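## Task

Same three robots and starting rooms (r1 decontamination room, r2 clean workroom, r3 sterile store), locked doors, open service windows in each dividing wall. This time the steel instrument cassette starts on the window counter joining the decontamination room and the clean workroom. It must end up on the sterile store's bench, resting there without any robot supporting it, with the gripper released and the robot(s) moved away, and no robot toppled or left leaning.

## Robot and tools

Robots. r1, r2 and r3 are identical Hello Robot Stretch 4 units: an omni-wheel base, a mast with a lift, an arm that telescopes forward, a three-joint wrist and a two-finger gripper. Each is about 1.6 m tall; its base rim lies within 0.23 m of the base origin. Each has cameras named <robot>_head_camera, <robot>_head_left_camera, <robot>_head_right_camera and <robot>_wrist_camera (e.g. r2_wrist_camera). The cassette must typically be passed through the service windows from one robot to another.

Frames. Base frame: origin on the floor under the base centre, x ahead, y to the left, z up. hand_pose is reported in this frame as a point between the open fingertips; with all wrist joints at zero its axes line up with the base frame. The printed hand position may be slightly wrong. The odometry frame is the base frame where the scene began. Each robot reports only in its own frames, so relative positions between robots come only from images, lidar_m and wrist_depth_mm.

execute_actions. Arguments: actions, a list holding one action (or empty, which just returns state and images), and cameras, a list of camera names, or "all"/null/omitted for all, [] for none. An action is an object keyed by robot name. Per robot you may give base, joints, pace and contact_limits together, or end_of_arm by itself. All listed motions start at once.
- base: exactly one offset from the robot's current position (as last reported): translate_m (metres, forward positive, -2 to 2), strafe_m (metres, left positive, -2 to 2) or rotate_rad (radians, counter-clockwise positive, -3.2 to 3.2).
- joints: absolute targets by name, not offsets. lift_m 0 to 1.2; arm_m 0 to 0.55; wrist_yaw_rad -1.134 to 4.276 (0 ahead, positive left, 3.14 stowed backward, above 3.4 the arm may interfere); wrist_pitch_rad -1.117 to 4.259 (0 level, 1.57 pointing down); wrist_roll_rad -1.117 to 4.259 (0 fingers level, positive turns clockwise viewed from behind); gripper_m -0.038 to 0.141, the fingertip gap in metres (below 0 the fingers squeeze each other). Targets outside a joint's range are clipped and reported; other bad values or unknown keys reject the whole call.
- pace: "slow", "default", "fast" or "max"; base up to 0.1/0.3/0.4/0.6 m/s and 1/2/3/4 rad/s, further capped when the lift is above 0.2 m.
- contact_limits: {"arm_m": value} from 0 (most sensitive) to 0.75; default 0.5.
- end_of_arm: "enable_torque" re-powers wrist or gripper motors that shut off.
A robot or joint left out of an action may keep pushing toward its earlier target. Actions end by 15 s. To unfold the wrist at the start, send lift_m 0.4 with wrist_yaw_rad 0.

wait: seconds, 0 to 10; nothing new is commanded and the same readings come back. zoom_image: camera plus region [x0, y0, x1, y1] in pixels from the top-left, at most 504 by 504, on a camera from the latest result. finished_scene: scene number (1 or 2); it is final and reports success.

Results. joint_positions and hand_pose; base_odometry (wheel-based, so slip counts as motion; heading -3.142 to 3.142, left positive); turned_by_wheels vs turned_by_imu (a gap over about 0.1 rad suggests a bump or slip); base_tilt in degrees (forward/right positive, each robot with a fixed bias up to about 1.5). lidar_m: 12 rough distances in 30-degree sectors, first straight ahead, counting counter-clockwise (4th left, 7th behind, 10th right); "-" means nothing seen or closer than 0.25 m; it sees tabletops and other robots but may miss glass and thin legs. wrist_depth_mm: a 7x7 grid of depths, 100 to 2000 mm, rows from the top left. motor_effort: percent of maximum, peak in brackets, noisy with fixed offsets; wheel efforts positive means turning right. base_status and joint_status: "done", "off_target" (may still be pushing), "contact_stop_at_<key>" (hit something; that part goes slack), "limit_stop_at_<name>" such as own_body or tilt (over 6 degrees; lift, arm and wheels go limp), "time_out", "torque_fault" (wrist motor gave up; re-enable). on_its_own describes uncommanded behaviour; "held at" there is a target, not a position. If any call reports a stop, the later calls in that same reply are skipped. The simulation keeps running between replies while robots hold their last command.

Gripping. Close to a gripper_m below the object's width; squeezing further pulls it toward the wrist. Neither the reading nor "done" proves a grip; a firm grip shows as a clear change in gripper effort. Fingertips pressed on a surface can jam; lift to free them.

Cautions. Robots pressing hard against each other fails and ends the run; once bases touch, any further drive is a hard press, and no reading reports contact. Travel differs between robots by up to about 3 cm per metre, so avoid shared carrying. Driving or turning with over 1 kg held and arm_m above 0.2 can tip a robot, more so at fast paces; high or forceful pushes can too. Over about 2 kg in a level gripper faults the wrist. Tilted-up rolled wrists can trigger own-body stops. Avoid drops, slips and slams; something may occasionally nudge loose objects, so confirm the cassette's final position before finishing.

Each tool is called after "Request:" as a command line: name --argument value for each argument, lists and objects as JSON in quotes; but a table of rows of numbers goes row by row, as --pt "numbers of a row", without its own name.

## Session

Request:
execute_actions --actions '[]'

Scene clock: 0.00 s.
r1.base_odometry: x=+0.000 y=+0.000 heading=+0.000 (m, m, rad; r1's odometry frame)
r1.turned_by_wheels: +0.000 (rad since the last result)
r1.turned_by_imu: +0.000 (rad since the last result)
r1.base_tilt: forward=-0.2 right=-0.6 (deg)
r1.lidar_m: 1.25 1.67 1.96 3.30 0.98 1.14 1.07 1.08 0.75 0.62 0.62 0.71
r1.base_status: not commanded
r1.joint_positions: lift_m=+0.158 arm_m=+0.001 wrist_yaw_rad=+3.157 wrist_pitch_rad=+0.006 wrist_roll_rad=-0.020 gripper_m=+0.057
r1.joint_status: not commanded
r1.motor_effort: lift_m=+18 arm_m=+0 wrist_yaw_rad=+0 wrist_pitch_rad=-7 wrist_roll_rad=-1 gripper_m=-1 wheel_0=+0 wheel_1=+0 wheel_2=+0 (%)
r1.hand_pose: x=-0.1182 y=+0.0829 z=+0.3347 quat_wxyz=(-0.008, -0.003, -0.010, +1.000) (m; r1's base frame)
r1.wrist_depth_mm: - 138 204 1281 1366 1430 1430 / - 107 136 1308 1308 1430 1160 / - 111 137 1281 1336 1397 1464 / - 128 154 1255 1366 1397 1464 / 195 1160 1205 1281 1336 1397 1397 / 212 1138 1160 1205 211 1078 1118 / 213 960 854 904 854 778 820
r2.base_odometry: x=+0.000 y=+0.000 heading=+0.000 (m, m, rad; r2's odometry frame)
r2.turned_by_wheels: +0.000 (rad since the last result)
r2.turned_by_imu: +0.000 (rad since the last result)
r2.base_tilt: forward=+0.6 right=+0.0 (deg)
r2.lidar_m: 1.56 1.45 1.71 2.13 2.02 1.71 1.24 1.02 1.08 1.67 2.70 2.40
r2.base_status: not commanded
r2.joint_positions: lift_m=+0.134 arm_m=+0.001 wrist_yaw_rad=+3.093 wrist_pitch_rad=-0.016 wrist_roll_rad=-0.009 gripper_m=+0.057
r2.joint_status: not commanded
r2.motor_effort: lift_m=+20 arm_m=-1 wrist_yaw_rad=+2 wrist_pitch_rad=-7 wrist_roll_rad=-1 gripper_m=-4 wheel_0=-1 wheel_1=+0 wheel_2=+0 (%)
r2.hand_pose: x=-0.1121 y=+0.1014 z=+0.3163 quat_wxyz=(+0.024, +0.008, -0.005, +1.000) (m; r2's base frame)
r2.wrist_depth_mm: 136 1255 1499 1808 - 1983 1661 / 134 137 1537 1756 - 1921 1661 / 107 136 1464 1708 - - 1708 / 110 135 1366 1618 - - 1708 / 118 144 1397 1618 1983 1863 1618 / 1008 1160 1308 1397 193 1060 976 / 1025 1098 809 504 820 683 699
r3.base_odometry: x=+0.000 y=+0.000 heading=+0.000 (m, m, rad; r3's odometry frame)
r3.turned_by_wheels: +0.000 (rad since the last result)
r3.turned_by_imu: +0.000 (rad since the last result)
r3.base_tilt: forward=-0.3 right=+0.8 (deg)
r3.lidar_m: 0.68 0.76 1.15 1.14 1.17 0.93 1.68 2.04 1.59 1.61 0.87 0.68
r3.base_status: not commanded
r3.joint_positions: lift_m=+0.255 arm_m=+0.002 wrist_yaw_rad=+3.168 wrist_pitch_rad=-0.016 wrist_roll_rad=-0.011 gripper_m=+0.057
r3.joint_status: not commanded
r3.motor_effort: lift_m=+20 arm_m=-1 wrist_yaw_rad=+0 wrist_pitch_rad=-5 wrist_roll_rad=+2 gripper_m=-3 wheel_0=+0 wheel_1=+0 wheel_2=+0 (%)
r3.hand_pose: x=-0.1179 y=+0.0799 z=+0.4384 quat_wxyz=(-0.013, +0.008, -0.006, +1.000) (m; r3's base frame)
r3.wrist_depth_mm: - 138 - - - - 1863 / - 119 147 - - 991 976 / - 118 145 - - - 1808 / - 131 186 - - - 1983 / 141 - - - - - 1808 / 221 1756 202 1576 199 1430 1308 / 220 1098 1098 111 1042 960 976
pictures: r1_head_camera, r1_head_left_camera, r1_head_right_camera, r1_wrist_camera, r2_head_camera, r2_head_left_camera, r2_head_right_camera, r2_wrist_camera, r3_head_camera, r3_head_left_camera, r3_head_right_camera, r3_wrist_camera
Images, in order (width x height): r1_head_camera 420x560, r1_head_left_camera 420x672, r1_head_right_camera 420x672, r1_wrist_camera 616x392, r2_head_camera 420x560, r2_head_left_camera 420x672, r2_head_right_camera 420x672, r2_wrist_camera 616x392, r3_head_camera 420x560, r3_head_left_camera 420x672, r3_head_right_camera 420x672, r3_wrist_camera 616x392.

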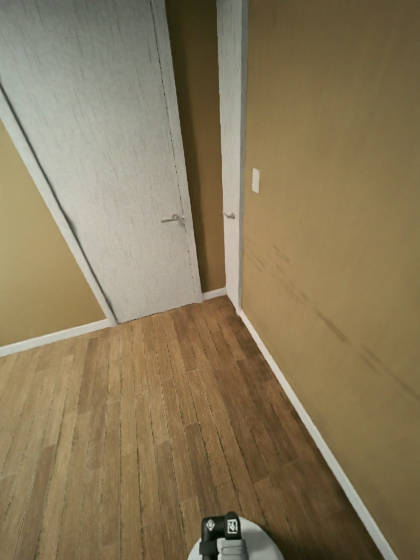

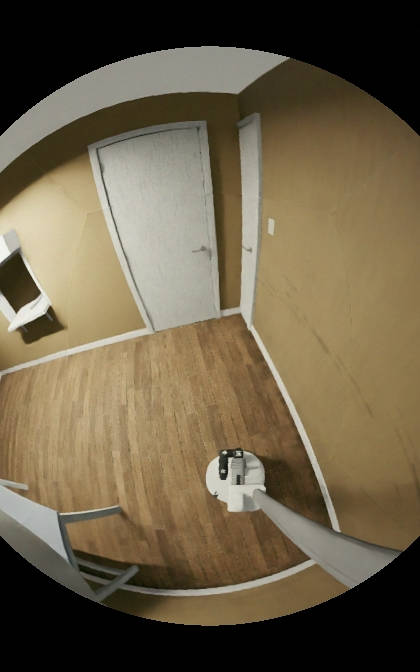

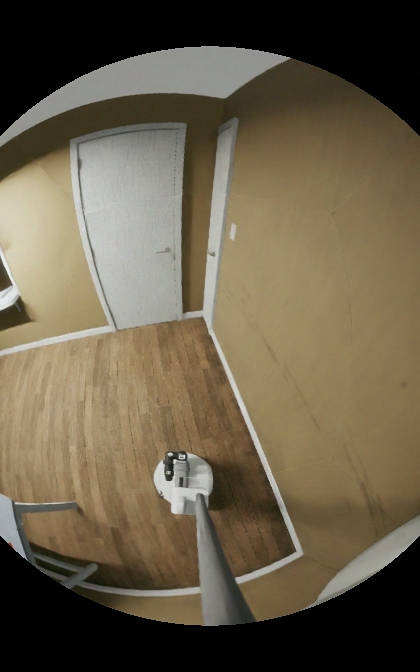

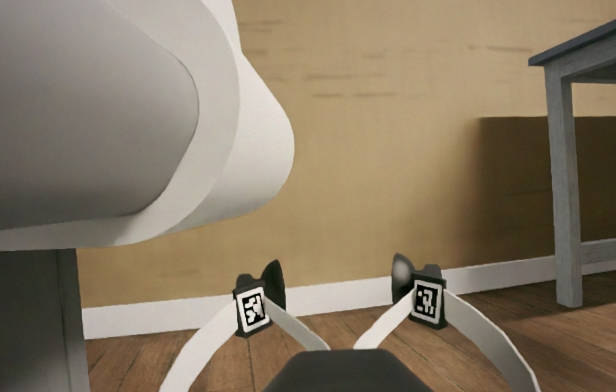

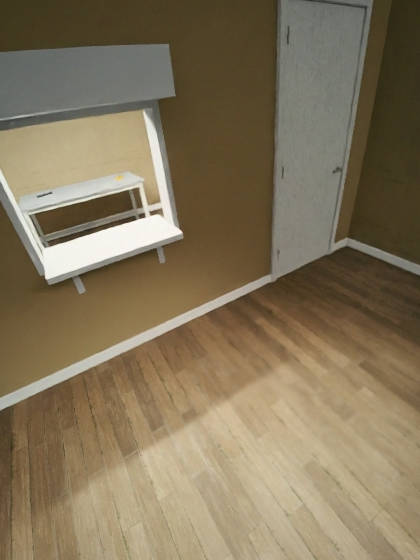

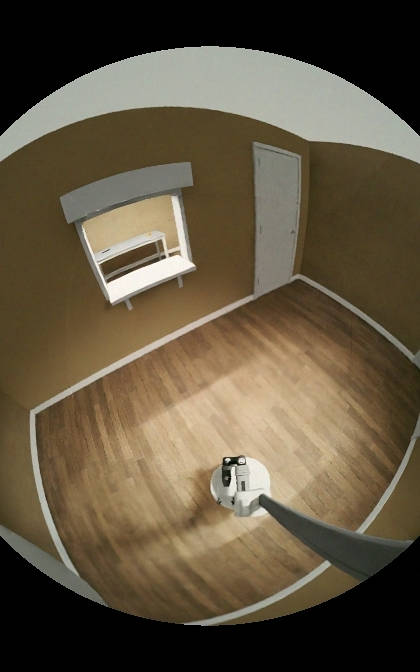

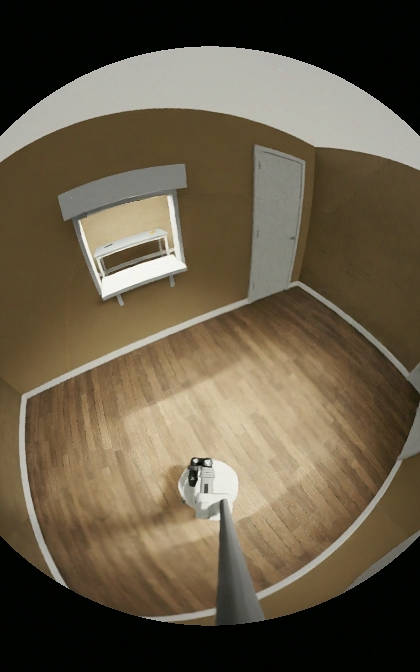

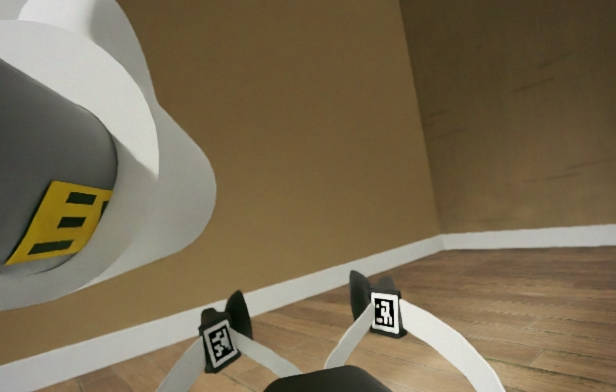

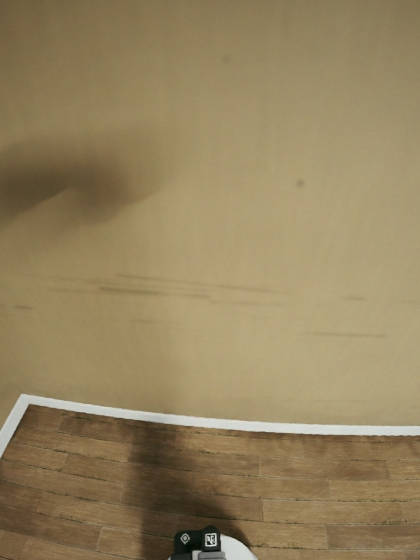

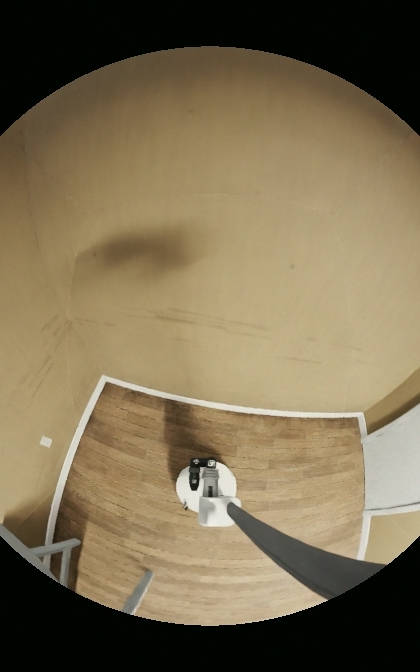

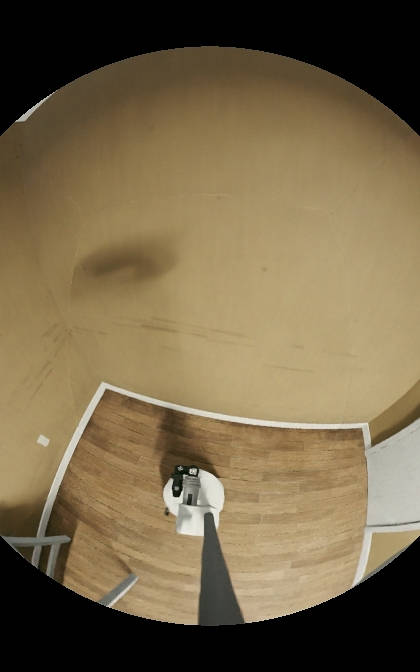

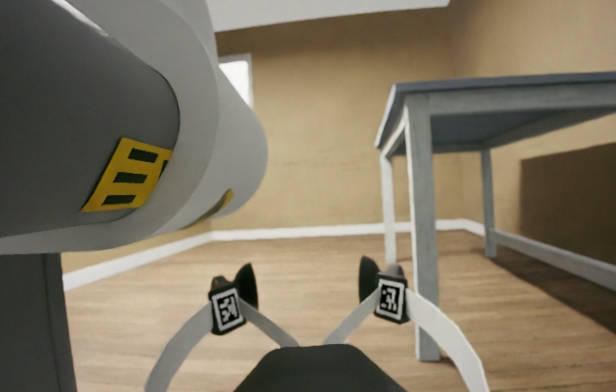

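Request:
execute_actions --actions '[{"r2":{"base":{"rotate_rad":-2.65},"joints":{"lift_m":1.08,"wrist_yaw_rad":0,"wrist_pitch_rad":1.45,"gripper_m":0.14}},"r3":{"base":{"rotate_rad":-1.75},"joints":{"lift_m":1.08,"wrist_yaw_rad":0,"wrist_pitch_rad":1.45,"gripper_m":0.14}}}]' --cameras '["r2_head_camera","r2_head_left_camera","r3_head_left_camera","r3_head_right_camera"]'

Scene clock: 4.23 s.
r1.base_odometry: x=+0.000 y=+0.000 heading=+0.000 (m, m, rad; r1's odometry frame)
r1.turned_by_wheels: +0.000 (rad since the last result)
r1.turned_by_imu: -0.002 (rad since the last result)
r1.base_tilt: forward=-0.1 right=-0.6 (deg)
r1.lidar_m: 1.19 1.70 1.96 3.30 0.98 1.13 1.08 1.06 0.73 0.62 0.62 0.70
r1.base_status: not commanded
r1.joint_positions: lift_m=+0.158 arm_m=+0.001 wrist_yaw_rad=+3.157 wrist_pitch_rad=+0.006 wrist_roll_rad=-0.020 gripper_m=+0.057
r1.joint_status: not commanded
r1.motor_effort: lift_m=+19(18) arm_m=+0(0) wrist_yaw_rad=+0(0) wrist_pitch_rad=-5(8) wrist_roll_rad=-1(0) gripper_m=+0(1) wheel_0=+0(0) wheel_1=+0(0) wheel_2=+0(0) (%)
r1.hand_pose: x=-0.1182 y=+0.0829 z=+0.3347 quat_wxyz=(-0.008, -0.003, -0.010, +1.000) (m; r1's base frame)
r1.wrist_depth_mm: - 138 204 1281 1336 1397 1464 / - 107 137 1255 1336 1430 1160 / - 111 137 1255 1366 1397 1464 / - 127 154 1281 1308 1430 1464 / 195 1160 1229 1281 1281 1430 1430 / 213 1138 1160 1205 211 1078 1118 / 213 976 854 904 842 788 831
r2.base_odometry: x=+0.000 y=+0.000 heading=-2.649 (m, m, rad; r2's odometry frame)
r2.turned_by_wheels: -2.649 (rad since the last result)
r2.turned_by_imu: -2.589 (rad since the last result)
r2.base_tilt: forward=+0.5 right=+0.0 (deg)
r2.lidar_m: 1.01 1.05 1.63 2.71 2.47 1.61 1.57 1.71 2.15 2.02 1.76 1.24
r2.base_status: done
r2.joint_positions: lift_m=+0.146 arm_m=+0.001 wrist_yaw_rad=+2.781 wrist_pitch_rad=+0.301 wrist_roll_rad=-0.009 gripper_m=+0.140
r2.joint_status: lift_m limit_stop_at_own_body (moved +0.012 of +0.946); wrist_yaw_rad limit_stop_at_own_body (moved -0.312 of -3.093); wrist_pitch_rad limit_stop_at_own_body (moved +0.316 of +1.466); the others done
r2.on_its_own: wrist_yaw_rad is held at +2.781, not at your +0.000, since a limit_stop_at_own_body; wrist_pitch_rad is held at +0.299, not at your +1.450, since a limit_stop_at_own_body; lift_m is slack since a limit_stop_at_own_body (your +1.080 is given up); arm_m is slack since a limit_stop_at_own_body
r2.motor_effort: lift_m=+20(26) arm_m=+0(1) wrist_yaw_rad=+2(7) wrist_pitch_rad=-6(8) wrist_roll_rad=+0(1) gripper_m=+1(6) wheel_0=+2(8) wheel_1=+2(9) wheel_2=+3(8) (%)
r2.hand_pose: x=-0.0553 y=+0.1790 z=+0.2389 quat_wxyz=(+0.177, -0.148, +0.022, +0.973) (m; r2's base frame)
r2.wrist_depth_mm: 1397 1537 1661 1863 - - - / 1430 1576 1708 1921 - - - / 1430 1576 1808 - - 1863 1618 / 1499 1618 1499 1308 1160 1060 946 / 1118 1025 904 854 809 741 699 / 768 715 676 640 549 530 544 / 234 195 204 154 473 449 442
r3.base_odometry: x=+0.000 y=+0.000 heading=-1.750 (m, m, rad; r3's odometry frame)
r3.turned_by_wheels: -1.750 (rad since the last result)
r3.turned_by_imu: -1.757 (rad since the last result)
r3.base_tilt: forward=-0.3 right=+0.8 (deg)
r3.lidar_m: 1.57 1.06 0.73 0.69 0.71 0.97 1.16 1.19 0.93 0.93 2.23 1.73
r3.base_status: done
r3.joint_positions: lift_m=+1.080 arm_m=+0.002 wrist_yaw_rad=+0.000 wrist_pitch_rad=+1.450 wrist_roll_rad=-0.011 gripper_m=+0.140
r3.joint_status: all done
r3.motor_effort: lift_m=+25(26) arm_m=-1(1) wrist_yaw_rad=+0(6) wrist_pitch_rad=+1(3) wrist_roll_rad=+2(2) gripper_m=+0(4) wheel_0=+2(8) wheel_1=+2(9) wheel_2=+1(8) (%)
r3.hand_pose: x=+0.2075 y=-0.0874 z=+0.9714 quat_wxyz=(+0.748, -0.004, +0.663, +0.004) (m; r3's base frame)
r3.wrist_depth_mm: 1229 1308 1255 1281 1281 1281 1281 / 1229 1255 1281 1255 1281 1281 1255 / 1229 1255 1229 1229 1229 1255 1255 / 1182 1229 1255 1255 1229 1229 1229 / 1138 1205 1205 1060 1229 1205 1205 / 1118 1182 976 976 1182 1205 1205 / 1098 1182 976 111 1182 1182 1182
pictures: r2_head_camera, r2_head_left_camera, r3_head_left_camera, r3_head_right_camera
Images, in order (width x height): r2_head_camera 420x560, r2_head_left_camera 420x672, r3_head_left_camera 420x672, r3_head_right_camera 420x672.

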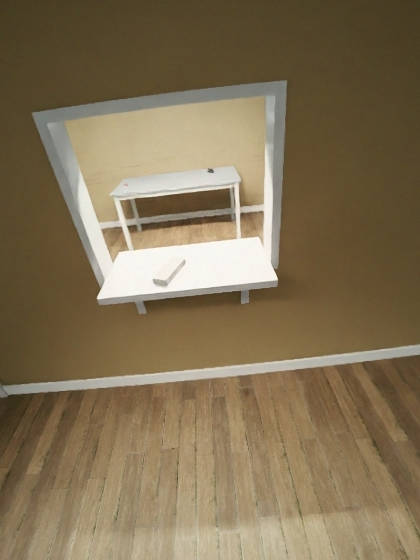

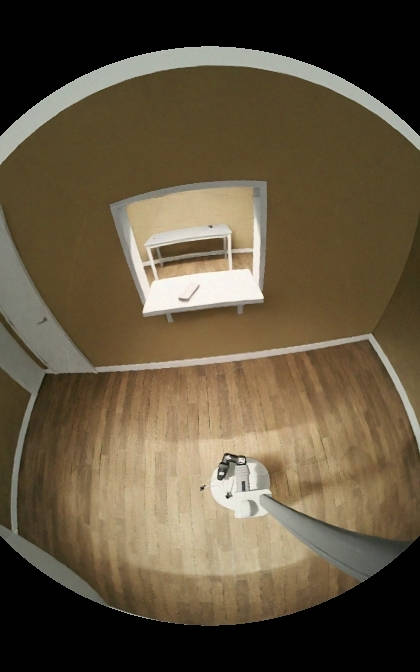

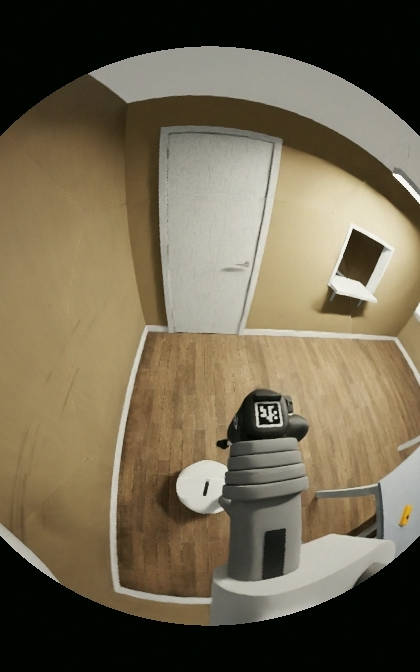

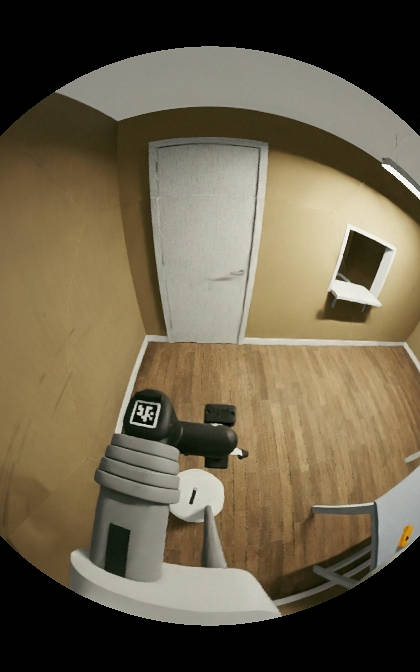

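Request:
execute_actions --actions '[{"r2":{"base":{"strafe_m":0.27},"joints":{"lift_m":0.5,"wrist_yaw_rad":0,"wrist_pitch_rad":0}},"r3":{"base":{"translate_m":0.7}}}]' --cameras '[]'

Request:
execute_actions --actions '[{"r2":{"base":{"translate_m":0.3},"joints":{"lift_m":1.08,"wrist_pitch_rad":1.45}},"r3":{"base":{"strafe_m":-1.45}}}]' --cameras '[]'

Request:
execute_actions --actions '[{"r2":{"base":{"translate_m":0.35},"joints":{"arm_m":0.2}}}]' --cameras '["r2_wrist_camera","r3_head_right_camera","r3_head_camera"]'

Scene clock: 8.23 s.
r1.base_odometry: x=+0.000 y=+0.000 heading=+0.000 (m, m, rad; r1's odometry frame)
r1.turned_by_wheels: +0.000 (rad since the last result)
r1.turned_by_imu: -0.002 (rad since the last result)
r1.base_tilt: forward=-0.1 right=-0.6 (deg)
r1.lidar_m: 1.22 1.68 1.96 3.33 0.99 1.12 1.10 1.08 0.76 0.63 0.62 0.72
r1.base_status: not commanded
r1.joint_positions: lift_m=+0.158 arm_m=+0.001 wrist_yaw_rad=+3.157 wrist_pitch_rad=+0.006 wrist_roll_rad=-0.020 gripper_m=+0.057
r1.joint_status: not commanded
r1.motor_effort: lift_m=+18(18) arm_m=+0(0) wrist_yaw_rad=+0(0) wrist_pitch_rad=-8(8) wrist_roll_rad=-1(1) gripper_m=-6(3) wheel_0=+0(0) wheel_1=+0(0) wheel_2=+0(0) (%)
r1.hand_pose: x=-0.1182 y=+0.0829 z=+0.3347 quat_wxyz=(-0.008, -0.003, -0.010, +1.000) (m; r1's base frame)
r1.wrist_depth_mm: - 138 204 1281 1336 1397 1464 / - 107 136 1281 1336 1397 1160 / - 111 137 1281 1336 1397 1464 / - 128 154 1281 1366 1430 1464 / 195 1160 1229 1255 1366 1397 1430 / 213 1160 1160 1182 210 1098 1138 / 213 960 854 904 854 778 820
r2.base_odometry: x=+0.128 y=-0.238 heading=-2.649 (m, m, rad; r2's odometry frame)
r2.turned_by_wheels: +0.000 (rad since the last result)
r2.turned_by_imu: +0.002 (rad since the last result)
r2.base_tilt: forward=+0.6 right=+0.1 (deg)
r2.lidar_m: 1.00 1.04 1.60 2.44 2.48 1.75 1.56 1.60 2.30 2.30 1.75 1.07
r2.base_status: done
r2.joint_positions: lift_m=+0.500 arm_m=+0.001 wrist_yaw_rad=+0.001 wrist_pitch_rad=+0.003 wrist_roll_rad=-0.009 gripper_m=+0.140
r2.joint_status: all done
r2.on_its_own: arm_m is slack since a limit_stop_at_own_body
r2.motor_effort: lift_m=+24(25) arm_m=+0(0) wrist_yaw_rad=+0(6) wrist_pitch_rad=-10(16) wrist_roll_rad=-1(2) gripper_m=-2(0) wheel_0=+0(11) wheel_1=+0(9) wheel_2=+0(3) (%)
r2.hand_pose: x=+0.4603 y=-0.0872 z=+0.6771 quat_wxyz=(+1.000, -0.005, +0.001, +0.000) (m; r2's base frame)
r2.wrist_depth_mm: 878 - - - 1078 1008 1078 / 878 - - - - 1008 1042 / 891 - - - 960 1008 1025 / 878 904 931 931 976 976 1025 / 878 891 904 931 976 991 1025 / 854 866 931 946 960 991 1008 / 878 195 891 154 960 976 1008
r3.base_odometry: x=-0.124 y=-0.689 heading=-1.749 (m, m, rad; r3's odometry frame)
r3.turned_by_wheels: +0.000 (rad since the last result)
r3.turned_by_imu: -0.001 (rad since the last result)
r3.base_tilt: forward=-0.3 right=+0.7 (deg)
r3.lidar_m: 0.88 0.93 0.76 0.72 0.76 1.02 1.85 1.31 1.26 3.99 1.40 0.91
r3.base_status: done
r3.joint_positions: lift_m=+1.080 arm_m=+0.002 wrist_yaw_rad=+0.000 wrist_pitch_rad=+1.450 wrist_roll_rad=-0.011 gripper_m=+0.140
r3.joint_status: not commanded
r3.motor_effort: lift_m=+24(25) arm_m=-1(1) wrist_yaw_rad=+0(0) wrist_pitch_rad=+0(1) wrist_roll_rad=-2(1) gripper_m=+0(2) wheel_0=+2(8) wheel_1=+2(9) wheel_2=+1(11) (%)
r3.hand_pose: x=+0.2074 y=-0.0874 z=+0.9715 quat_wxyz=(+0.748, -0.004, +0.663, +0.004) (m; r3's base frame)
r3.wrist_depth_mm: 1182 1205 1281 1281 1281 1308 1281 / 1255 1281 1255 1255 1281 1281 1281 / 1229 1229 1255 1229 1255 1255 1229 / 1205 1229 1205 1205 1229 1255 1255 / 1182 1205 1205 1078 1205 1229 1229 / 1160 1182 976 991 1182 1205 1182 / 1160 1205 976 111 1205 1182 1182
pictures: none
No camera images: the call's "cameras" was empty. Leave "cameras" out to get every camera's image.

Scene clock: 14.40 s.
r1.base_odometry: x=+0.000 y=+0.000 heading=+0.000 (m, m, rad; r1's odometry frame)
r1.turned_by_wheels: +0.000 (rad since the last result)
r1.turned_by_imu: -0.002 (rad since the last result)
r1.base_tilt: forward=-0.1 right=-0.5 (deg)
r1.lidar_m: 1.22 1.69 1.98 3.29 0.97 1.13 1.08 1.06 0.75 0.60 0.62 0.72
r1.base_status: not commanded
r1.joint_positions: lift_m=+0.158 arm_m=+0.001 wrist_yaw_rad=+3.157 wrist_pitch_rad=+0.006 wrist_roll_rad=-0.020 gripper_m=+0.057
r1.joint_status: not commanded
r1.motor_effort: lift_m=+18(18) arm_m=+0(0) wrist_yaw_rad=+0(0) wrist_pitch_rad=-7(7) wrist_roll_rad=-1(1) gripper_m=+0(3) wheel_0=+0(0) wheel_1=+0(0) wheel_2=+0(0) (%)
r1.hand_pose: x=-0.1182 y=+0.0829 z=+0.3347 quat_wxyz=(-0.008, -0.003, -0.010, +1.000) (m; r1's base frame)
r1.wrist_depth_mm: - 137 204 1281 1336 1397 1464 / - 107 136 1281 1336 1464 1160 / - 111 137 1281 1336 1397 1430 / - 127 154 1281 1336 1366 1464 / 195 1182 1229 1308 1336 1397 1464 / 213 1138 1160 1205 211 1078 1138 / 213 976 854 917 854 778 831
r2.base_odometry: x=-0.137 y=-0.380 heading=-2.649 (m, m, rad; r2's odometry frame)
r2.turned_by_wheels: +0.000 (rad since the last result)
r2.turned_by_imu: +0.003 (rad since the last result)
r2.base_tilt: forward=+0.6 right=+0.1 (deg)
r2.lidar_m: 0.69 0.73 1.19 2.45 2.53 2.10 1.91 2.06 2.43 2.29 1.31 0.75
r2.base_status: done
r2.joint_positions: lift_m=+1.080 arm_m=+0.001 wrist_yaw_rad=+0.000 wrist_pitch_rad=+1.450 wrist_roll_rad=-0.009 gripper_m=+0.140
r2.joint_status: all done
r2.on_its_own: arm_m is slack since a limit_stop_at_own_body
r2.motor_effort: lift_m=+24(24) arm_m=+0(0) wrist_yaw_rad=+1(0) wrist_pitch_rad=+1(6) wrist_roll_rad=-1(1) gripper_m=-5(1) wheel_0=+2(4) wheel_1=+1(6) wheel_2=+1(11) (%)
r2.hand_pose: x=+0.2065 y=-0.0874 z=+0.9715 quat_wxyz=(+0.749, -0.004, +0.663, +0.003) (m; r2's base frame)
r2.wrist_depth_mm: 891 931 1042 1118 1205 1308 1366 / 1118 1205 1255 1255 1281 1281 1308 / 1205 1160 1205 1229 1229 1281 1308 / 1160 1205 1182 1205 1205 1229 1255 / 1138 1118 1138 1182 1182 1205 1229 / 1078 1138 946 960 1138 1205 1182 / 1098 196 891 155 1118 1138 1182
r3.base_odometry: x=-1.551 y=-0.432 heading=-1.749 (m, m, rad; r3's odometry frame)
r3.turned_by_wheels: +0.000 (rad since the last result)
r3.turned_by_imu: +0.002 (rad since the last result)
r3.base_tilt: forward=-0.3 right=+0.8 (deg)
r3.lidar_m: 0.85 1.02 1.37 2.19 2.26 0.87 0.82 0.85 1.12 2.53 1.52 0.92
r3.base_status: done
r3.joint_positions: lift_m=+1.080 arm_m=+0.002 wrist_yaw_rad=+0.000 wrist_pitch_rad=+1.450 wrist_roll_rad=-0.011 gripper_m=+0.140
r3.joint_status: not commanded
r3.motor_effort: lift_m=+24(24) arm_m=-1(1) wrist_yaw_rad=-1(1) wrist_pitch_rad=+0(0) wrist_roll_rad=+0(0) gripper_m=-1(1) wheel_0=+0(9) wheel_1=-1(10) wheel_2=-1(0) (%)
r3.hand_pose: x=+0.2074 y=-0.0874 z=+0.9716 quat_wxyz=(+0.748, -0.004, +0.663, +0.004) (m; r3's base frame)
r3.wrist_depth_mm: 1281 1281 1255 1281 1281 1281 1281 / 1255 1281 1255 1255 1281 1281 1255 / 1229 1229 1255 1255 1229 1255 1255 / 1229 1205 1229 1229 1229 1229 1255 / 1205 1182 1205 1060 1229 1205 1205 / 1160 1182 960 960 1182 1205 1205 / 1160 1182 960 111 1205 1182 1205
pictures: none
No camera images: the call's "cameras" was empty. Leave "cameras" out to get every camera's image.

Scene clock: 17.03 s.
r1.base_odometry: x=+0.000 y=+0.000 heading=+0.000 (m, m, rad; r1's odometry frame)
r1.turned_by_wheels: +0.000 (rad since the last result)
r1.turned_by_imu: -0.001 (rad since the last result)
r1.base_tilt: forward=-0.2 right=-0.5 (deg)
r1.lidar_m: 1.21 1.69 1.97 3.31 0.98 1.14 1.06 1.07 0.75 0.61 0.62 0.73
r1.base_status: not commanded
r1.joint_positions: lift_m=+0.158 arm_m=+0.001 wrist_yaw_rad=+3.157 wrist_pitch_rad=+0.006 wrist_roll_rad=-0.020 gripper_m=+0.057
r1.joint_status: not commanded
r1.motor_effort: lift_m=+18(18) arm_m=+0(0) wrist_yaw_rad=+0(0) wrist_pitch_rad=-9(8) wrist_roll_rad=-1(1) gripper_m=-3(4) wheel_0=+0(0) wheel_1=+0(0) wheel_2=+0(0) (%)
r1.hand_pose: x=-0.1182 y=+0.0829 z=+0.3347 quat_wxyz=(-0.008, -0.003, -0.010, +1.000) (m; r1's base frame)
r1.wrist_depth_mm: - 137 205 1281 1336 1397 1499 / - 107 136 1255 1366 1430 1160 / - 111 137 1281 1336 1464 1464 / - 128 154 1281 1336 1397 1464 / 195 1182 1229 1281 1366 1430 1430 / 213 1160 1182 1182 211 1078 1118 / 213 960 831 904 854 778 820
r2.base_odometry: x=-0.445 y=-0.545 heading=-2.649 (m, m, rad; r2's odometry frame)
r2.turned_by_wheels: +0.000 (rad since the last result)
r2.turned_by_imu: +0.001 (rad since the last result)
r2.base_tilt: forward=+0.5 right=+0.0 (deg)
r2.lidar_m: 0.36 0.38 0.71 1.59 2.52 2.46 2.31 2.39 2.40 2.28 0.56 0.37
r2.base_status: done
r2.joint_positions: lift_m=+1.080 arm_m=+0.199 wrist_yaw_rad=+0.000 wrist_pitch_rad=+1.450 wrist_roll_rad=-0.009 gripper_m=+0.140
r2.joint_status: all done
r2.motor_effort: lift_m=+23(23) arm_m=+5(6) wrist_yaw_rad=+2(1) wrist_pitch_rad=-1(1) wrist_roll_rad=-1(1) gripper_m=-3(2) wheel_0=+2(7) wheel_1=+2(7) wheel_2=+0(9) (%)
r2.hand_pose: x=+0.4047 y=-0.0874 z=+0.9715 quat_wxyz=(+0.748, -0.004, +0.663, +0.003) (m; r2's base frame)
r2.wrist_depth_mm: 349 351 355 362 366 375 379 / 340 342 317 351 359 362 368 / 332 309 310 347 351 355 359 / 325 300 334 336 343 347 349 / 320 294 325 330 338 340 1205 / 314 317 322 1138 330 1160 1160 / 1098 196 931 155 1118 1118 1160
r3.base_odometry: x=-1.551 y=-0.432 heading=-1.749 (m, m, rad; r3's odometry frame)
r3.turned_by_wheels: +0.000 (rad since the last result)
r3.turned_by_imu: -0.001 (rad since the last result)
r3.base_tilt: forward=-0.3 right=+0.8 (deg)
r3.lidar_m: 0.85 1.03 1.37 2.19 2.25 0.88 0.81 0.85 1.12 2.54 1.52 0.91
r3.base_status: not commanded
r3.joint_positions: lift_m=+1.080 arm_m=+0.002 wrist_yaw_rad=+0.000 wrist_pitch_rad=+1.450 wrist_roll_rad=-0.011 gripper_m=+0.140
r3.joint_status: not commanded
r3.motor_effort: lift_m=+24(24) arm_m=-1(1) wrist_yaw_rad=+0(0) wrist_pitch_rad=+0(2) wrist_roll_rad=+1(3) gripper_m=-1(1) wheel_0=+0(0) wheel_1=-1(1) wheel_2=-1(1) (%)
r3.hand_pose: x=+0.2074 y=-0.0874 z=+0.9716 quat_wxyz=(+0.748, -0.004, +0.663, +0.004) (m; r3's base frame)
r3.wrist_depth_mm: 1255 1255 1281 1281 1281 1308 1281 / 1255 1255 1255 1255 1281 1281 1281 / 1229 1255 1255 1255 1255 1255 1255 / 1205 1205 1229 1205 1229 1229 1255 / 1205 1182 1205 1060 1205 1229 1205 / 1182 1205 960 976 1205 1205 1205 / 1182 1182 976 111 1182 1182 1205
pictures: r2_wrist_camera, r3_head_camera, r3_head_right_camera
Images, in order (width x height): r2_wrist_camera 616x392, r3_head_camera 420x560, r3_head_right_camera 420x672.

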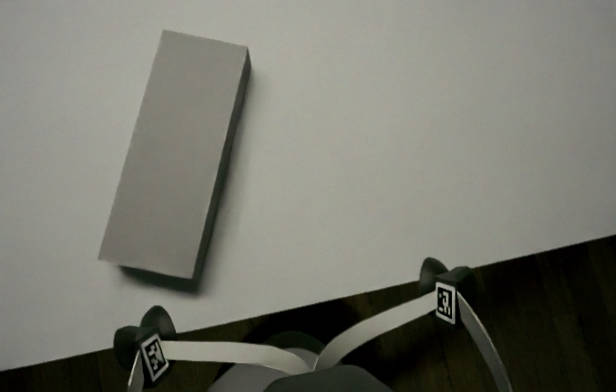

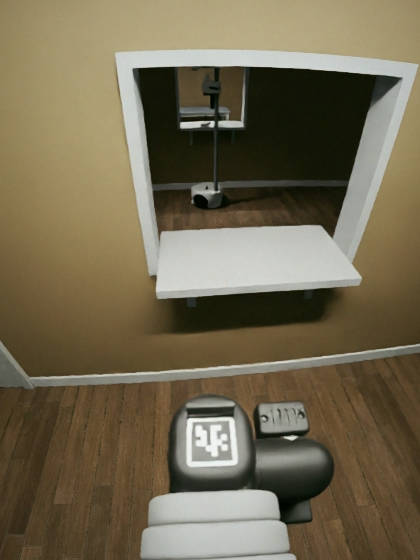

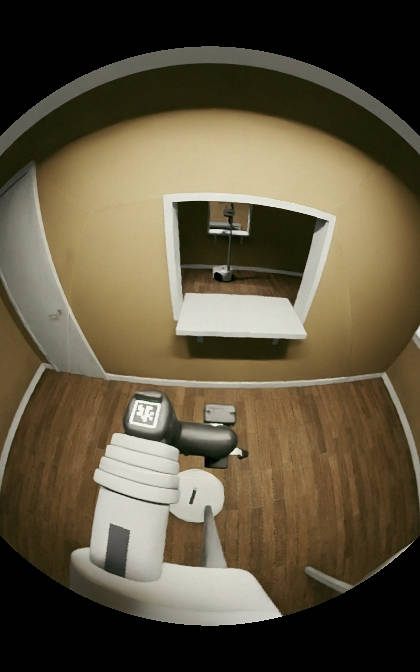

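Request:
execute_actions --actions '[{"r2":{"base":{"strafe_m":0.10},"joints":{"arm_m":0.29,"wrist_roll_rad":0.41,"lift_m":1.05}}}]' --cameras '["r2_wrist_camera","r2_head_camera"]'

Scene clock: 18.70 s.
r1.base_odometry: x=+0.000 y=+0.000 heading=+0.000 (m, m, rad; r1's odometry frame)
r1.turned_by_wheels: +0.000 (rad since the last result)
r1.turned_by_imu: -0.001 (rad since the last result)
r1.base_tilt: forward=-0.1 right=-0.6 (deg)
r1.lidar_m: 1.25 1.69 1.95 3.31 0.99 1.14 1.08 1.08 0.77 0.63 0.62 0.72
r1.base_status: not commanded
r1.joint_positions: lift_m=+0.158 arm_m=+0.001 wrist_yaw_rad=+3.157 wrist_pitch_rad=+0.006 wrist_roll_rad=-0.020 gripper_m=+0.057
r1.joint_status: not commanded
r1.motor_effort: lift_m=+18(18) arm_m=+0(0) wrist_yaw_rad=+0(1) wrist_pitch_rad=-7(7) wrist_roll_rad=+0(1) gripper_m=-6(4) wheel_0=+0(0) wheel_1=+0(0) wheel_2=+0(0) (%)
r1.hand_pose: x=-0.1182 y=+0.0829 z=+0.3347 quat_wxyz=(-0.008, -0.003, -0.010, +1.000) (m; r1's base frame)
r1.wrist_depth_mm: - 137 205 1281 1336 1366 1464 / - 107 136 1255 1336 1430 1160 / - 111 137 1281 1366 1430 1464 / - 128 154 1281 1336 1430 1430 / 195 1160 1229 1255 1336 1397 1430 / 212 1160 1182 1182 210 1078 1138 / 213 960 842 891 866 778 809
r2.base_odometry: x=-0.398 y=-0.633 heading=-2.649 (m, m, rad; r2's odometry frame)
r2.turned_by_wheels: +0.000 (rad since the last result)
r2.turned_by_imu: +0.000 (rad since the last result)
r2.base_tilt: forward=+0.6 right=+0.0 (deg)
r2.lidar_m: 0.36 0.38 0.70 1.69 2.43 2.47 2.33 2.40 2.50 2.37 0.54 0.38
r2.base_status: done
r2.joint_positions: lift_m=+1.050 arm_m=+0.289 wrist_yaw_rad=+0.000 wrist_pitch_rad=+1.450 wrist_roll_rad=+0.410 gripper_m=+0.140
r2.joint_status: all done
r2.motor_effort: lift_m=+16(23) arm_m=+6(6) wrist_yaw_rad=+3(1) wrist_pitch_rad=-1(1) wrist_roll_rad=+3(7) gripper_m=+0(3) wheel_0=-3(10) wheel_1=+0(9) wheel_2=+0(1) (%)
r2.hand_pose: x=+0.4946 y=-0.0874 z=+0.9421 quat_wxyz=(+0.733, +0.152, +0.649, -0.135) (m; r2's base frame)
r2.wrist_depth_mm: 324 322 325 327 327 327 330 / 315 315 319 319 322 322 324 / 310 309 283 282 317 315 315 / 304 304 304 276 307 307 309 / 298 297 300 270 301 301 304 / 293 291 294 264 294 297 1118 / 286 196 286 154 290 1118 1078
r3.base_odometry: x=-1.551 y=-0.432 heading=-1.749 (m, m, rad; r3's odometry frame)
r3.turned_by_wheels: +0.000 (rad since the last result)
r3.turned_by_imu: +0.000 (rad since the last result)
r3.base_tilt: forward=-0.3 right=+0.8 (deg)
r3.lidar_m: 0.85 1.03 1.35 2.20 2.24 0.86 0.82 0.85 1.10 2.54 1.52 0.89
r3.base_status: not commanded
r3.joint_positions: lift_m=+1.080 arm_m=+0.002 wrist_yaw_rad=+0.000 wrist_pitch_rad=+1.450 wrist_roll_rad=-0.011 gripper_m=+0.140
r3.joint_status: not commanded
r3.motor_effort: lift_m=+24(24) arm_m=-1(1) wrist_yaw_rad=+0(1) wrist_pitch_rad=+1(1) wrist_roll_rad=+0(0) gripper_m=+0(0) wheel_0=+0(0) wheel_1=-1(1) wheel_2=+0(1) (%)
r3.hand_pose: x=+0.2074 y=-0.0874 z=+0.9716 quat_wxyz=(+0.748, -0.004, +0.663, +0.004) (m; r3's base frame)
r3.wrist_depth_mm: 1281 1281 1281 1281 1255 1281 1281 / 1255 1255 1255 1255 1281 1255 1281 / 1229 1229 1255 1255 1255 1255 1255 / 1205 1229 1229 1205 1229 1255 1229 / 1205 1205 1205 1042 1205 1229 1229 / 1205 1205 991 991 1205 1205 1182 / 1182 1182 976 111 1182 1229 1182
pictures: r2_head_camera, r2_wrist_camera
Images, in order (width x height): r2_head_camera 420x560, r2_wrist_camera 616x392.

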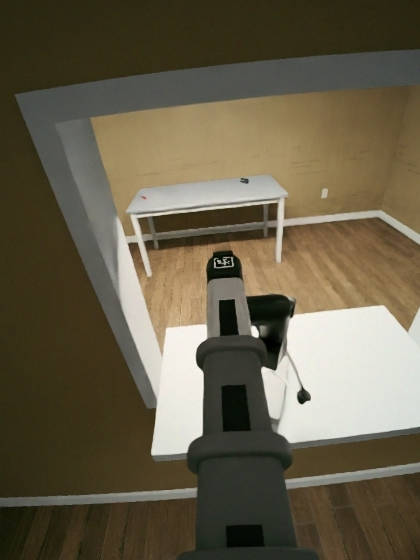

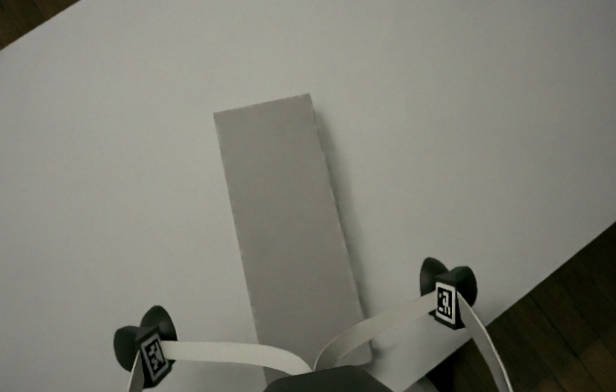

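Request:
execute_actions --actions '[{"r2":{"joints":{"arm_m":0.315,"lift_m":1.002,"gripper_m":0.12},"pace":"slow"}}]' --cameras '["r2_wrist_camera"]'

Request:
execute_actions --actions '[{"r2":{"joints":{"gripper_m":0.0}}}]' --cameras '["r2_wrist_camera"]'

Request:
execute_actions --actions '[{"r2":{"joints":{"lift_m":1.05}}}]' --cameras '["r2_wrist_camera"]'

Scene clock: 20.47 s.
r1.base_odometry: x=+0.000 y=+0.000 heading=+0.000 (m, m, rad; r1's odometry frame)
r1.turned_by_wheels: +0.000 (rad since the last result)
r1.turned_by_imu: -0.001 (rad since the last result)
r1.base_tilt: forward=-0.1 right=-0.5 (deg)
r1.lidar_m: 1.24 1.69 1.97 3.30 0.99 1.12 1.09 1.07 0.74 0.61 0.61 0.72
r1.base_status: not commanded
r1.joint_positions: lift_m=+0.158 arm_m=+0.001 wrist_yaw_rad=+3.157 wrist_pitch_rad=+0.006 wrist_roll_rad=-0.020 gripper_m=+0.057
r1.joint_status: not commanded
r1.motor_effort: lift_m=+18(18) arm_m=+0(0) wrist_yaw_rad=+0(0) wrist_pitch_rad=-7(8) wrist_roll_rad=+0(1) gripper_m=-2(2) wheel_0=+0(0) wheel_1=+0(0) wheel_2=+0(0) (%)
r1.hand_pose: x=-0.1182 y=+0.0829 z=+0.3347 quat_wxyz=(-0.008, -0.003, -0.010, +1.000) (m; r1's base frame)
r1.wrist_depth_mm: - 137 204 1308 1336 1430 1499 / - 107 137 1281 1336 1397 1160 / - 111 137 1281 1366 1430 1464 / - 127 154 1308 1336 1397 1464 / 195 1160 1229 1255 1336 1430 1499 / 213 1160 1182 1229 211 1078 1118 / 213 960 842 891 854 778 831
r2.base_odometry: x=-0.398 y=-0.633 heading=-2.649 (m, m, rad; r2's odometry frame)
r2.turned_by_wheels: +0.000 (rad since the last result)
r2.turned_by_imu: +0.001 (rad since the last result)
r2.base_tilt: forward=+0.6 right=+0.0 (deg)
r2.lidar_m: 0.35 0.37 0.70 1.68 2.42 2.46 2.31 2.41 2.51 2.38 0.54 0.39
r2.base_status: not commanded
r2.joint_positions: lift_m=+1.002 arm_m=+0.314 wrist_yaw_rad=+0.000 wrist_pitch_rad=+1.450 wrist_roll_rad=+0.410 gripper_m=+0.120
r2.joint_status: all done
r2.motor_effort: lift_m=+16(16) arm_m=+5(5) wrist_yaw_rad=+1(2) wrist_pitch_rad=-2(0) wrist_roll_rad=+0(1) gripper_m=-1(3) wheel_0=-2(3) wheel_1=+1(0) wheel_2=+0(0) (%)
r2.hand_pose: x=+0.5196 y=-0.0874 z=+0.8941 quat_wxyz=(+0.733, +0.152, +0.649, -0.135) (m; r2's base frame)
r2.wrist_depth_mm: 274 274 273 274 277 277 279 / 268 267 268 271 271 271 273 / 260 263 231 231 265 266 267 / 256 256 256 225 260 259 260 / 251 251 252 222 253 255 256 / 246 246 247 216 215 251 250 / 242 240 241 151 244 244 1060
r3.base_odometry: x=-1.551 y=-0.432 heading=-1.749 (m, m, rad; r3's odometry frame)
r3.turned_by_wheels: +0.000 (rad since the last result)
r3.turned_by_imu: +0.000 (rad since the last result)
r3.base_tilt: forward=-0.3 right=+0.7 (deg)
r3.lidar_m: 0.85 1.04 1.36 2.20 2.25 0.87 0.82 0.84 1.11 2.53 1.53 0.90
r3.base_status: not commanded
r3.joint_positions: lift_m=+1.080 arm_m=+0.002 wrist_yaw_rad=+0.000 wrist_pitch_rad=+1.450 wrist_roll_rad=-0.011 gripper_m=+0.140
r3.joint_status: not commanded
r3.motor_effort: lift_m=+23(24) arm_m=-1(1) wrist_yaw_rad=+1(0) wrist_pitch_rad=+1(1) wrist_roll_rad=+0(0) gripper_m=-2(2) wheel_0=+0(0) wheel_1=-1(1) wheel_2=-1(1) (%)
r3.hand_pose: x=+0.2074 y=-0.0874 z=+0.9716 quat_wxyz=(+0.748, -0.004, +0.663, +0.004) (m; r3's base frame)
r3.wrist_depth_mm: 1308 1281 1255 1281 1281 1281 1281 / 1255 1255 1255 1255 1255 1255 1281 / 1229 1255 1229 1255 1229 1255 1255 / 1229 1229 1229 1255 1255 1229 1229 / 1229 1205 1205 1078 1229 1229 1229 / 1182 1182 976 991 1205 1205 1205 / 1160 1160 976 111 1182 1182 1205
pictures: r2_wrist_camera
Images, in order (width x height): r2_wrist_camera 616x392.

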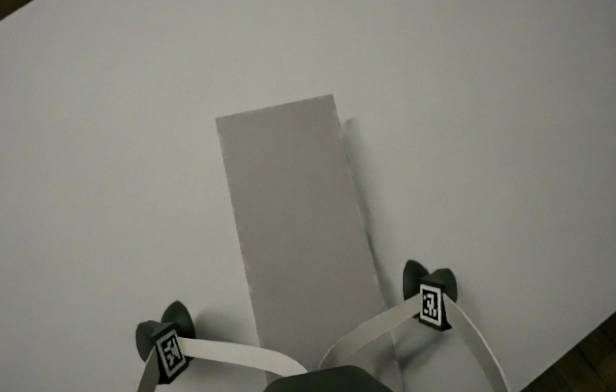

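Scene clock: 22.53 s.
r1.base_odometry: x=+0.000 y=+0.000 heading=+0.000 (m, m, rad; r1's odometry frame)
r1.turned_by_wheels: +0.000 (rad since the last result)
r1.turned_by_imu: -0.001 (rad since the last result)
r1.base_tilt: forward=-0.2 right=-0.5 (deg)
r1.lidar_m: 1.23 1.69 1.97 3.34 0.99 1.15 1.09 1.09 0.74 0.62 0.63 0.71
r1.base_status: not commanded
r1.joint_positions: lift_m=+0.158 arm_m=+0.001 wrist_yaw_rad=+3.157 wrist_pitch_rad=+0.006 wrist_roll_rad=-0.020 gripper_m=+0.057
r1.joint_status: not commanded
r1.motor_effort: lift_m=+18(18) arm_m=+0(0) wrist_yaw_rad=+0(0) wrist_pitch_rad=-5(5) wrist_roll_rad=-1(1) gripper_m=-1(1) wheel_0=+0(0) wheel_1=+0(0) wheel_2=+0(0) (%)
r1.hand_pose: x=-0.1182 y=+0.0829 z=+0.3347 quat_wxyz=(-0.008, -0.003, -0.010, +1.000) (m; r1's base frame)
r1.wrist_depth_mm: - 137 205 1281 1336 1430 1430 / - 107 136 1308 1366 1397 1160 / - 111 137 1308 1336 1397 1464 / - 127 154 1255 1366 1397 1464 / 195 1160 1229 1281 1336 1430 1464 / 212 1138 1160 1182 211 1078 1098 / 213 976 854 904 842 778 820
r2.base_odometry: x=-0.398 y=-0.633 heading=-2.649 (m, m, rad; r2's odometry frame)
r2.turned_by_wheels: +0.000 (rad since the last result)
r2.turned_by_imu: +0.001 (rad since the last result)
r2.base_tilt: forward=+0.6 right=+0.1 (deg)
r2.lidar_m: 0.36 0.37 0.70 1.68 2.43 2.46 2.32 2.40 2.51 2.37 0.55 0.39
r2.base_status: not commanded
r2.joint_positions: lift_m=+1.002 arm_m=+0.314 wrist_yaw_rad=+0.000 wrist_pitch_rad=+1.451 wrist_roll_rad=+0.410 gripper_m=+0.001
r2.joint_status: all done
r2.motor_effort: lift_m=+17(17) arm_m=+5(5) wrist_yaw_rad=+2(2) wrist_pitch_rad=-3(2) wrist_roll_rad=+0(0) gripper_m=-24(25) wheel_0=-3(2) wheel_1=+0(1) wheel_2=+0(0) (%)
r2.hand_pose: x=+0.5195 y=-0.0874 z=+0.8940 quat_wxyz=(+0.733, +0.152, +0.650, -0.135) (m; r2's base frame)
r2.wrist_depth_mm: 271 271 273 273 277 276 278 / 265 267 270 268 268 268 270 / 262 263 214 214 264 263 266 / 255 256 210 208 258 259 259 / 249 251 250 204 253 254 254 / 246 246 199 199 196 248 249 / 239 167 189 195 242 244 1060
r3.base_odometry: x=-1.551 y=-0.432 heading=-1.749 (m, m, rad; r3's odometry frame)
r3.turned_by_wheels: +0.000 (rad since the last result)
r3.turned_by_imu: -0.001 (rad since the last result)
r3.base_tilt: forward=-0.4 right=+0.7 (deg)
r3.lidar_m: 0.84 1.04 1.38 2.20 2.27 0.87 0.82 0.85 1.12 2.53 1.52 0.90
r3.base_status: not commanded
r3.joint_positions: lift_m=+1.080 arm_m=+0.002 wrist_yaw_rad=+0.000 wrist_pitch_rad=+1.450 wrist_roll_rad=-0.011 gripper_m=+0.140
r3.joint_status: not commanded
r3.motor_effort: lift_m=+24(23) arm_m=-1(1) wrist_yaw_rad=+0(0) wrist_pitch_rad=+1(2) wrist_roll_rad=+1(0) gripper_m=+1(1) wheel_0=+0(0) wheel_1=-1(1) wheel_2=-1(1) (%)
r3.hand_pose: x=+0.2074 y=-0.0874 z=+0.9716 quat_wxyz=(+0.748, -0.004, +0.663, +0.004) (m; r3's base frame)
r3.wrist_depth_mm: 1281 1281 1281 1281 1255 1281 1255 / 1281 1281 1255 1281 1255 1281 1281 / 1229 1255 1229 1255 1229 1281 1255 / 1229 1229 1229 1229 1229 1229 1255 / 1229 1205 1229 1060 1205 1229 1205 / 1182 1182 960 976 1205 1205 1205 / 1182 1182 976 111 1182 1205 1182
pictures: r2_wrist_camera
Images, in order (width x height): r2_wrist_camera 616x392.

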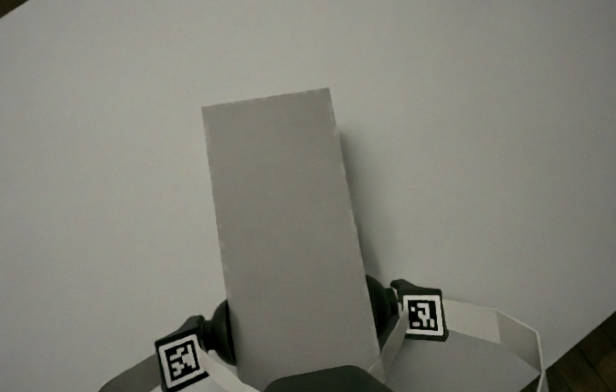

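Scene clock: 23.63 s.
r1.base_odometry: x=+0.000 y=+0.000 heading=+0.000 (m, m, rad; r1's odometry frame)
r1.turned_by_wheels: +0.000 (rad since the last result)
r1.turned_by_imu: +0.000 (rad since the last result)
r1.base_tilt: forward=-0.2 right=-0.6 (deg)
r1.lidar_m: 1.20 1.69 1.97 3.30 0.98 1.13 1.10 1.07 0.73 0.60 0.62 0.74
r1.base_status: not commanded
r1.joint_positions: lift_m=+0.158 arm_m=+0.001 wrist_yaw_rad=+3.157 wrist_pitch_rad=+0.006 wrist_roll_rad=-0.020 gripper_m=+0.057
r1.joint_status: not commanded
r1.motor_effort: lift_m=+18(17) arm_m=+0(0) wrist_yaw_rad=+0(0) wrist_pitch_rad=-5(8) wrist_roll_rad=+0(1) gripper_m=+1(0) wheel_0=+0(0) wheel_1=+0(0) wheel_2=+0(0) (%)
r1.hand_pose: x=-0.1182 y=+0.0829 z=+0.3347 quat_wxyz=(-0.008, -0.003, -0.010, +1.000) (m; r1's base frame)
r1.wrist_depth_mm: - 138 205 1281 1366 1430 1464 / - 107 136 1255 1366 1430 1160 / - 111 137 1255 1366 1430 1464 / - 128 154 1281 1366 1397 1464 / 195 1160 1229 1281 1336 1366 1430 / 213 1160 1160 1182 210 1078 1138 / 213 976 854 904 831 778 820
r2.base_odometry: x=-0.398 y=-0.633 heading=-2.649 (m, m, rad; r2's odometry frame)
r2.turned_by_wheels: +0.000 (rad since the last result)
r2.turned_by_imu: +0.000 (rad since the last result)
r2.base_tilt: forward=+0.6 right=+0.1 (deg)
r2.lidar_m: 0.35 0.38 0.71 1.70 2.43 2.46 2.33 2.40 2.52 2.37 0.54 0.39
r2.base_status: not commanded
r2.joint_positions: lift_m=+1.050 arm_m=+0.314 wrist_yaw_rad=+0.000 wrist_pitch_rad=+1.451 wrist_roll_rad=+0.410 gripper_m=+0.001
r2.joint_status: all done
r2.motor_effort: lift_m=+25(25) arm_m=+6(6) wrist_yaw_rad=+1(1) wrist_pitch_rad=-3(3) wrist_roll_rad=+0(0) gripper_m=-26(27) wheel_0=-3(4) wheel_1=+0(0) wheel_2=+0(0) (%)
r2.hand_pose: x=+0.5195 y=-0.0874 z=+0.9414 quat_wxyz=(+0.733, +0.152, +0.650, -0.135) (m; r2's base frame)
r2.wrist_depth_mm: 1205 320 324 325 327 325 329 / 314 315 317 317 320 320 322 / 309 309 214 214 312 314 315 / 300 303 209 208 306 307 310 / 298 297 296 204 300 301 301 / 291 293 199 199 196 293 1118 / 285 167 189 195 287 291 1118
r3.base_odometry: x=-1.551 y=-0.432 heading=-1.749 (m, m, rad; r3's odometry frame)
r3.turned_by_wheels: +0.000 (rad since the last result)
r3.turned_by_imu: +0.000 (rad since the last result)
r3.base_tilt: forward=-0.4 right=+0.7 (deg)
r3.lidar_m: 0.85 1.04 1.38 2.19 2.25 0.87 0.81 0.84 1.13 2.54 1.51 0.90
r3.base_status: not commanded
r3.joint_positions: lift_m=+1.080 arm_m=+0.002 wrist_yaw_rad=+0.000 wrist_pitch_rad=+1.450 wrist_roll_rad=-0.011 gripper_m=+0.140
r3.joint_status: not commanded
r3.motor_effort: lift_m=+24(23) arm_m=-1(1) wrist_yaw_rad=-1(1) wrist_pitch_rad=+2(1) wrist_roll_rad=+0(1) gripper_m=+0(1) wheel_0=+0(0) wheel_1=-1(1) wheel_2=-1(1) (%)
r3.hand_pose: x=+0.2074 y=-0.0874 z=+0.9716 quat_wxyz=(+0.748, -0.004, +0.663, +0.004) (m; r3's base frame)
r3.wrist_depth_mm: 1255 1281 1281 1281 1281 1281 1281 / 1281 1255 1281 1281 1281 1255 1255 / 1255 1229 1255 1229 1229 1255 1255 / 1205 1229 1205 1229 1229 1255 1229 / 1205 1205 1205 1060 1205 1229 1229 / 1205 1160 976 976 1182 1205 1205 / 1160 1182 976 111 1182 1182 1182
pictures: r2_wrist_camera
Images, in order (width x height): r2_wrist_camera 616x392.

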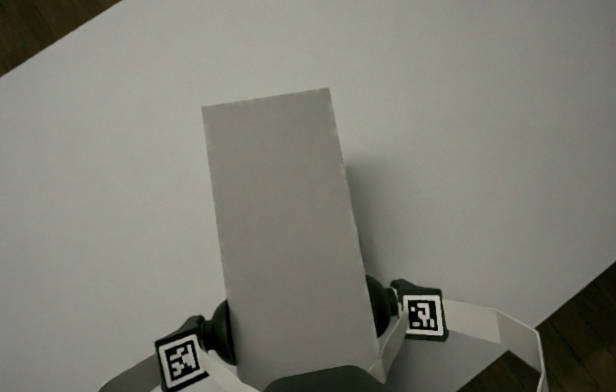

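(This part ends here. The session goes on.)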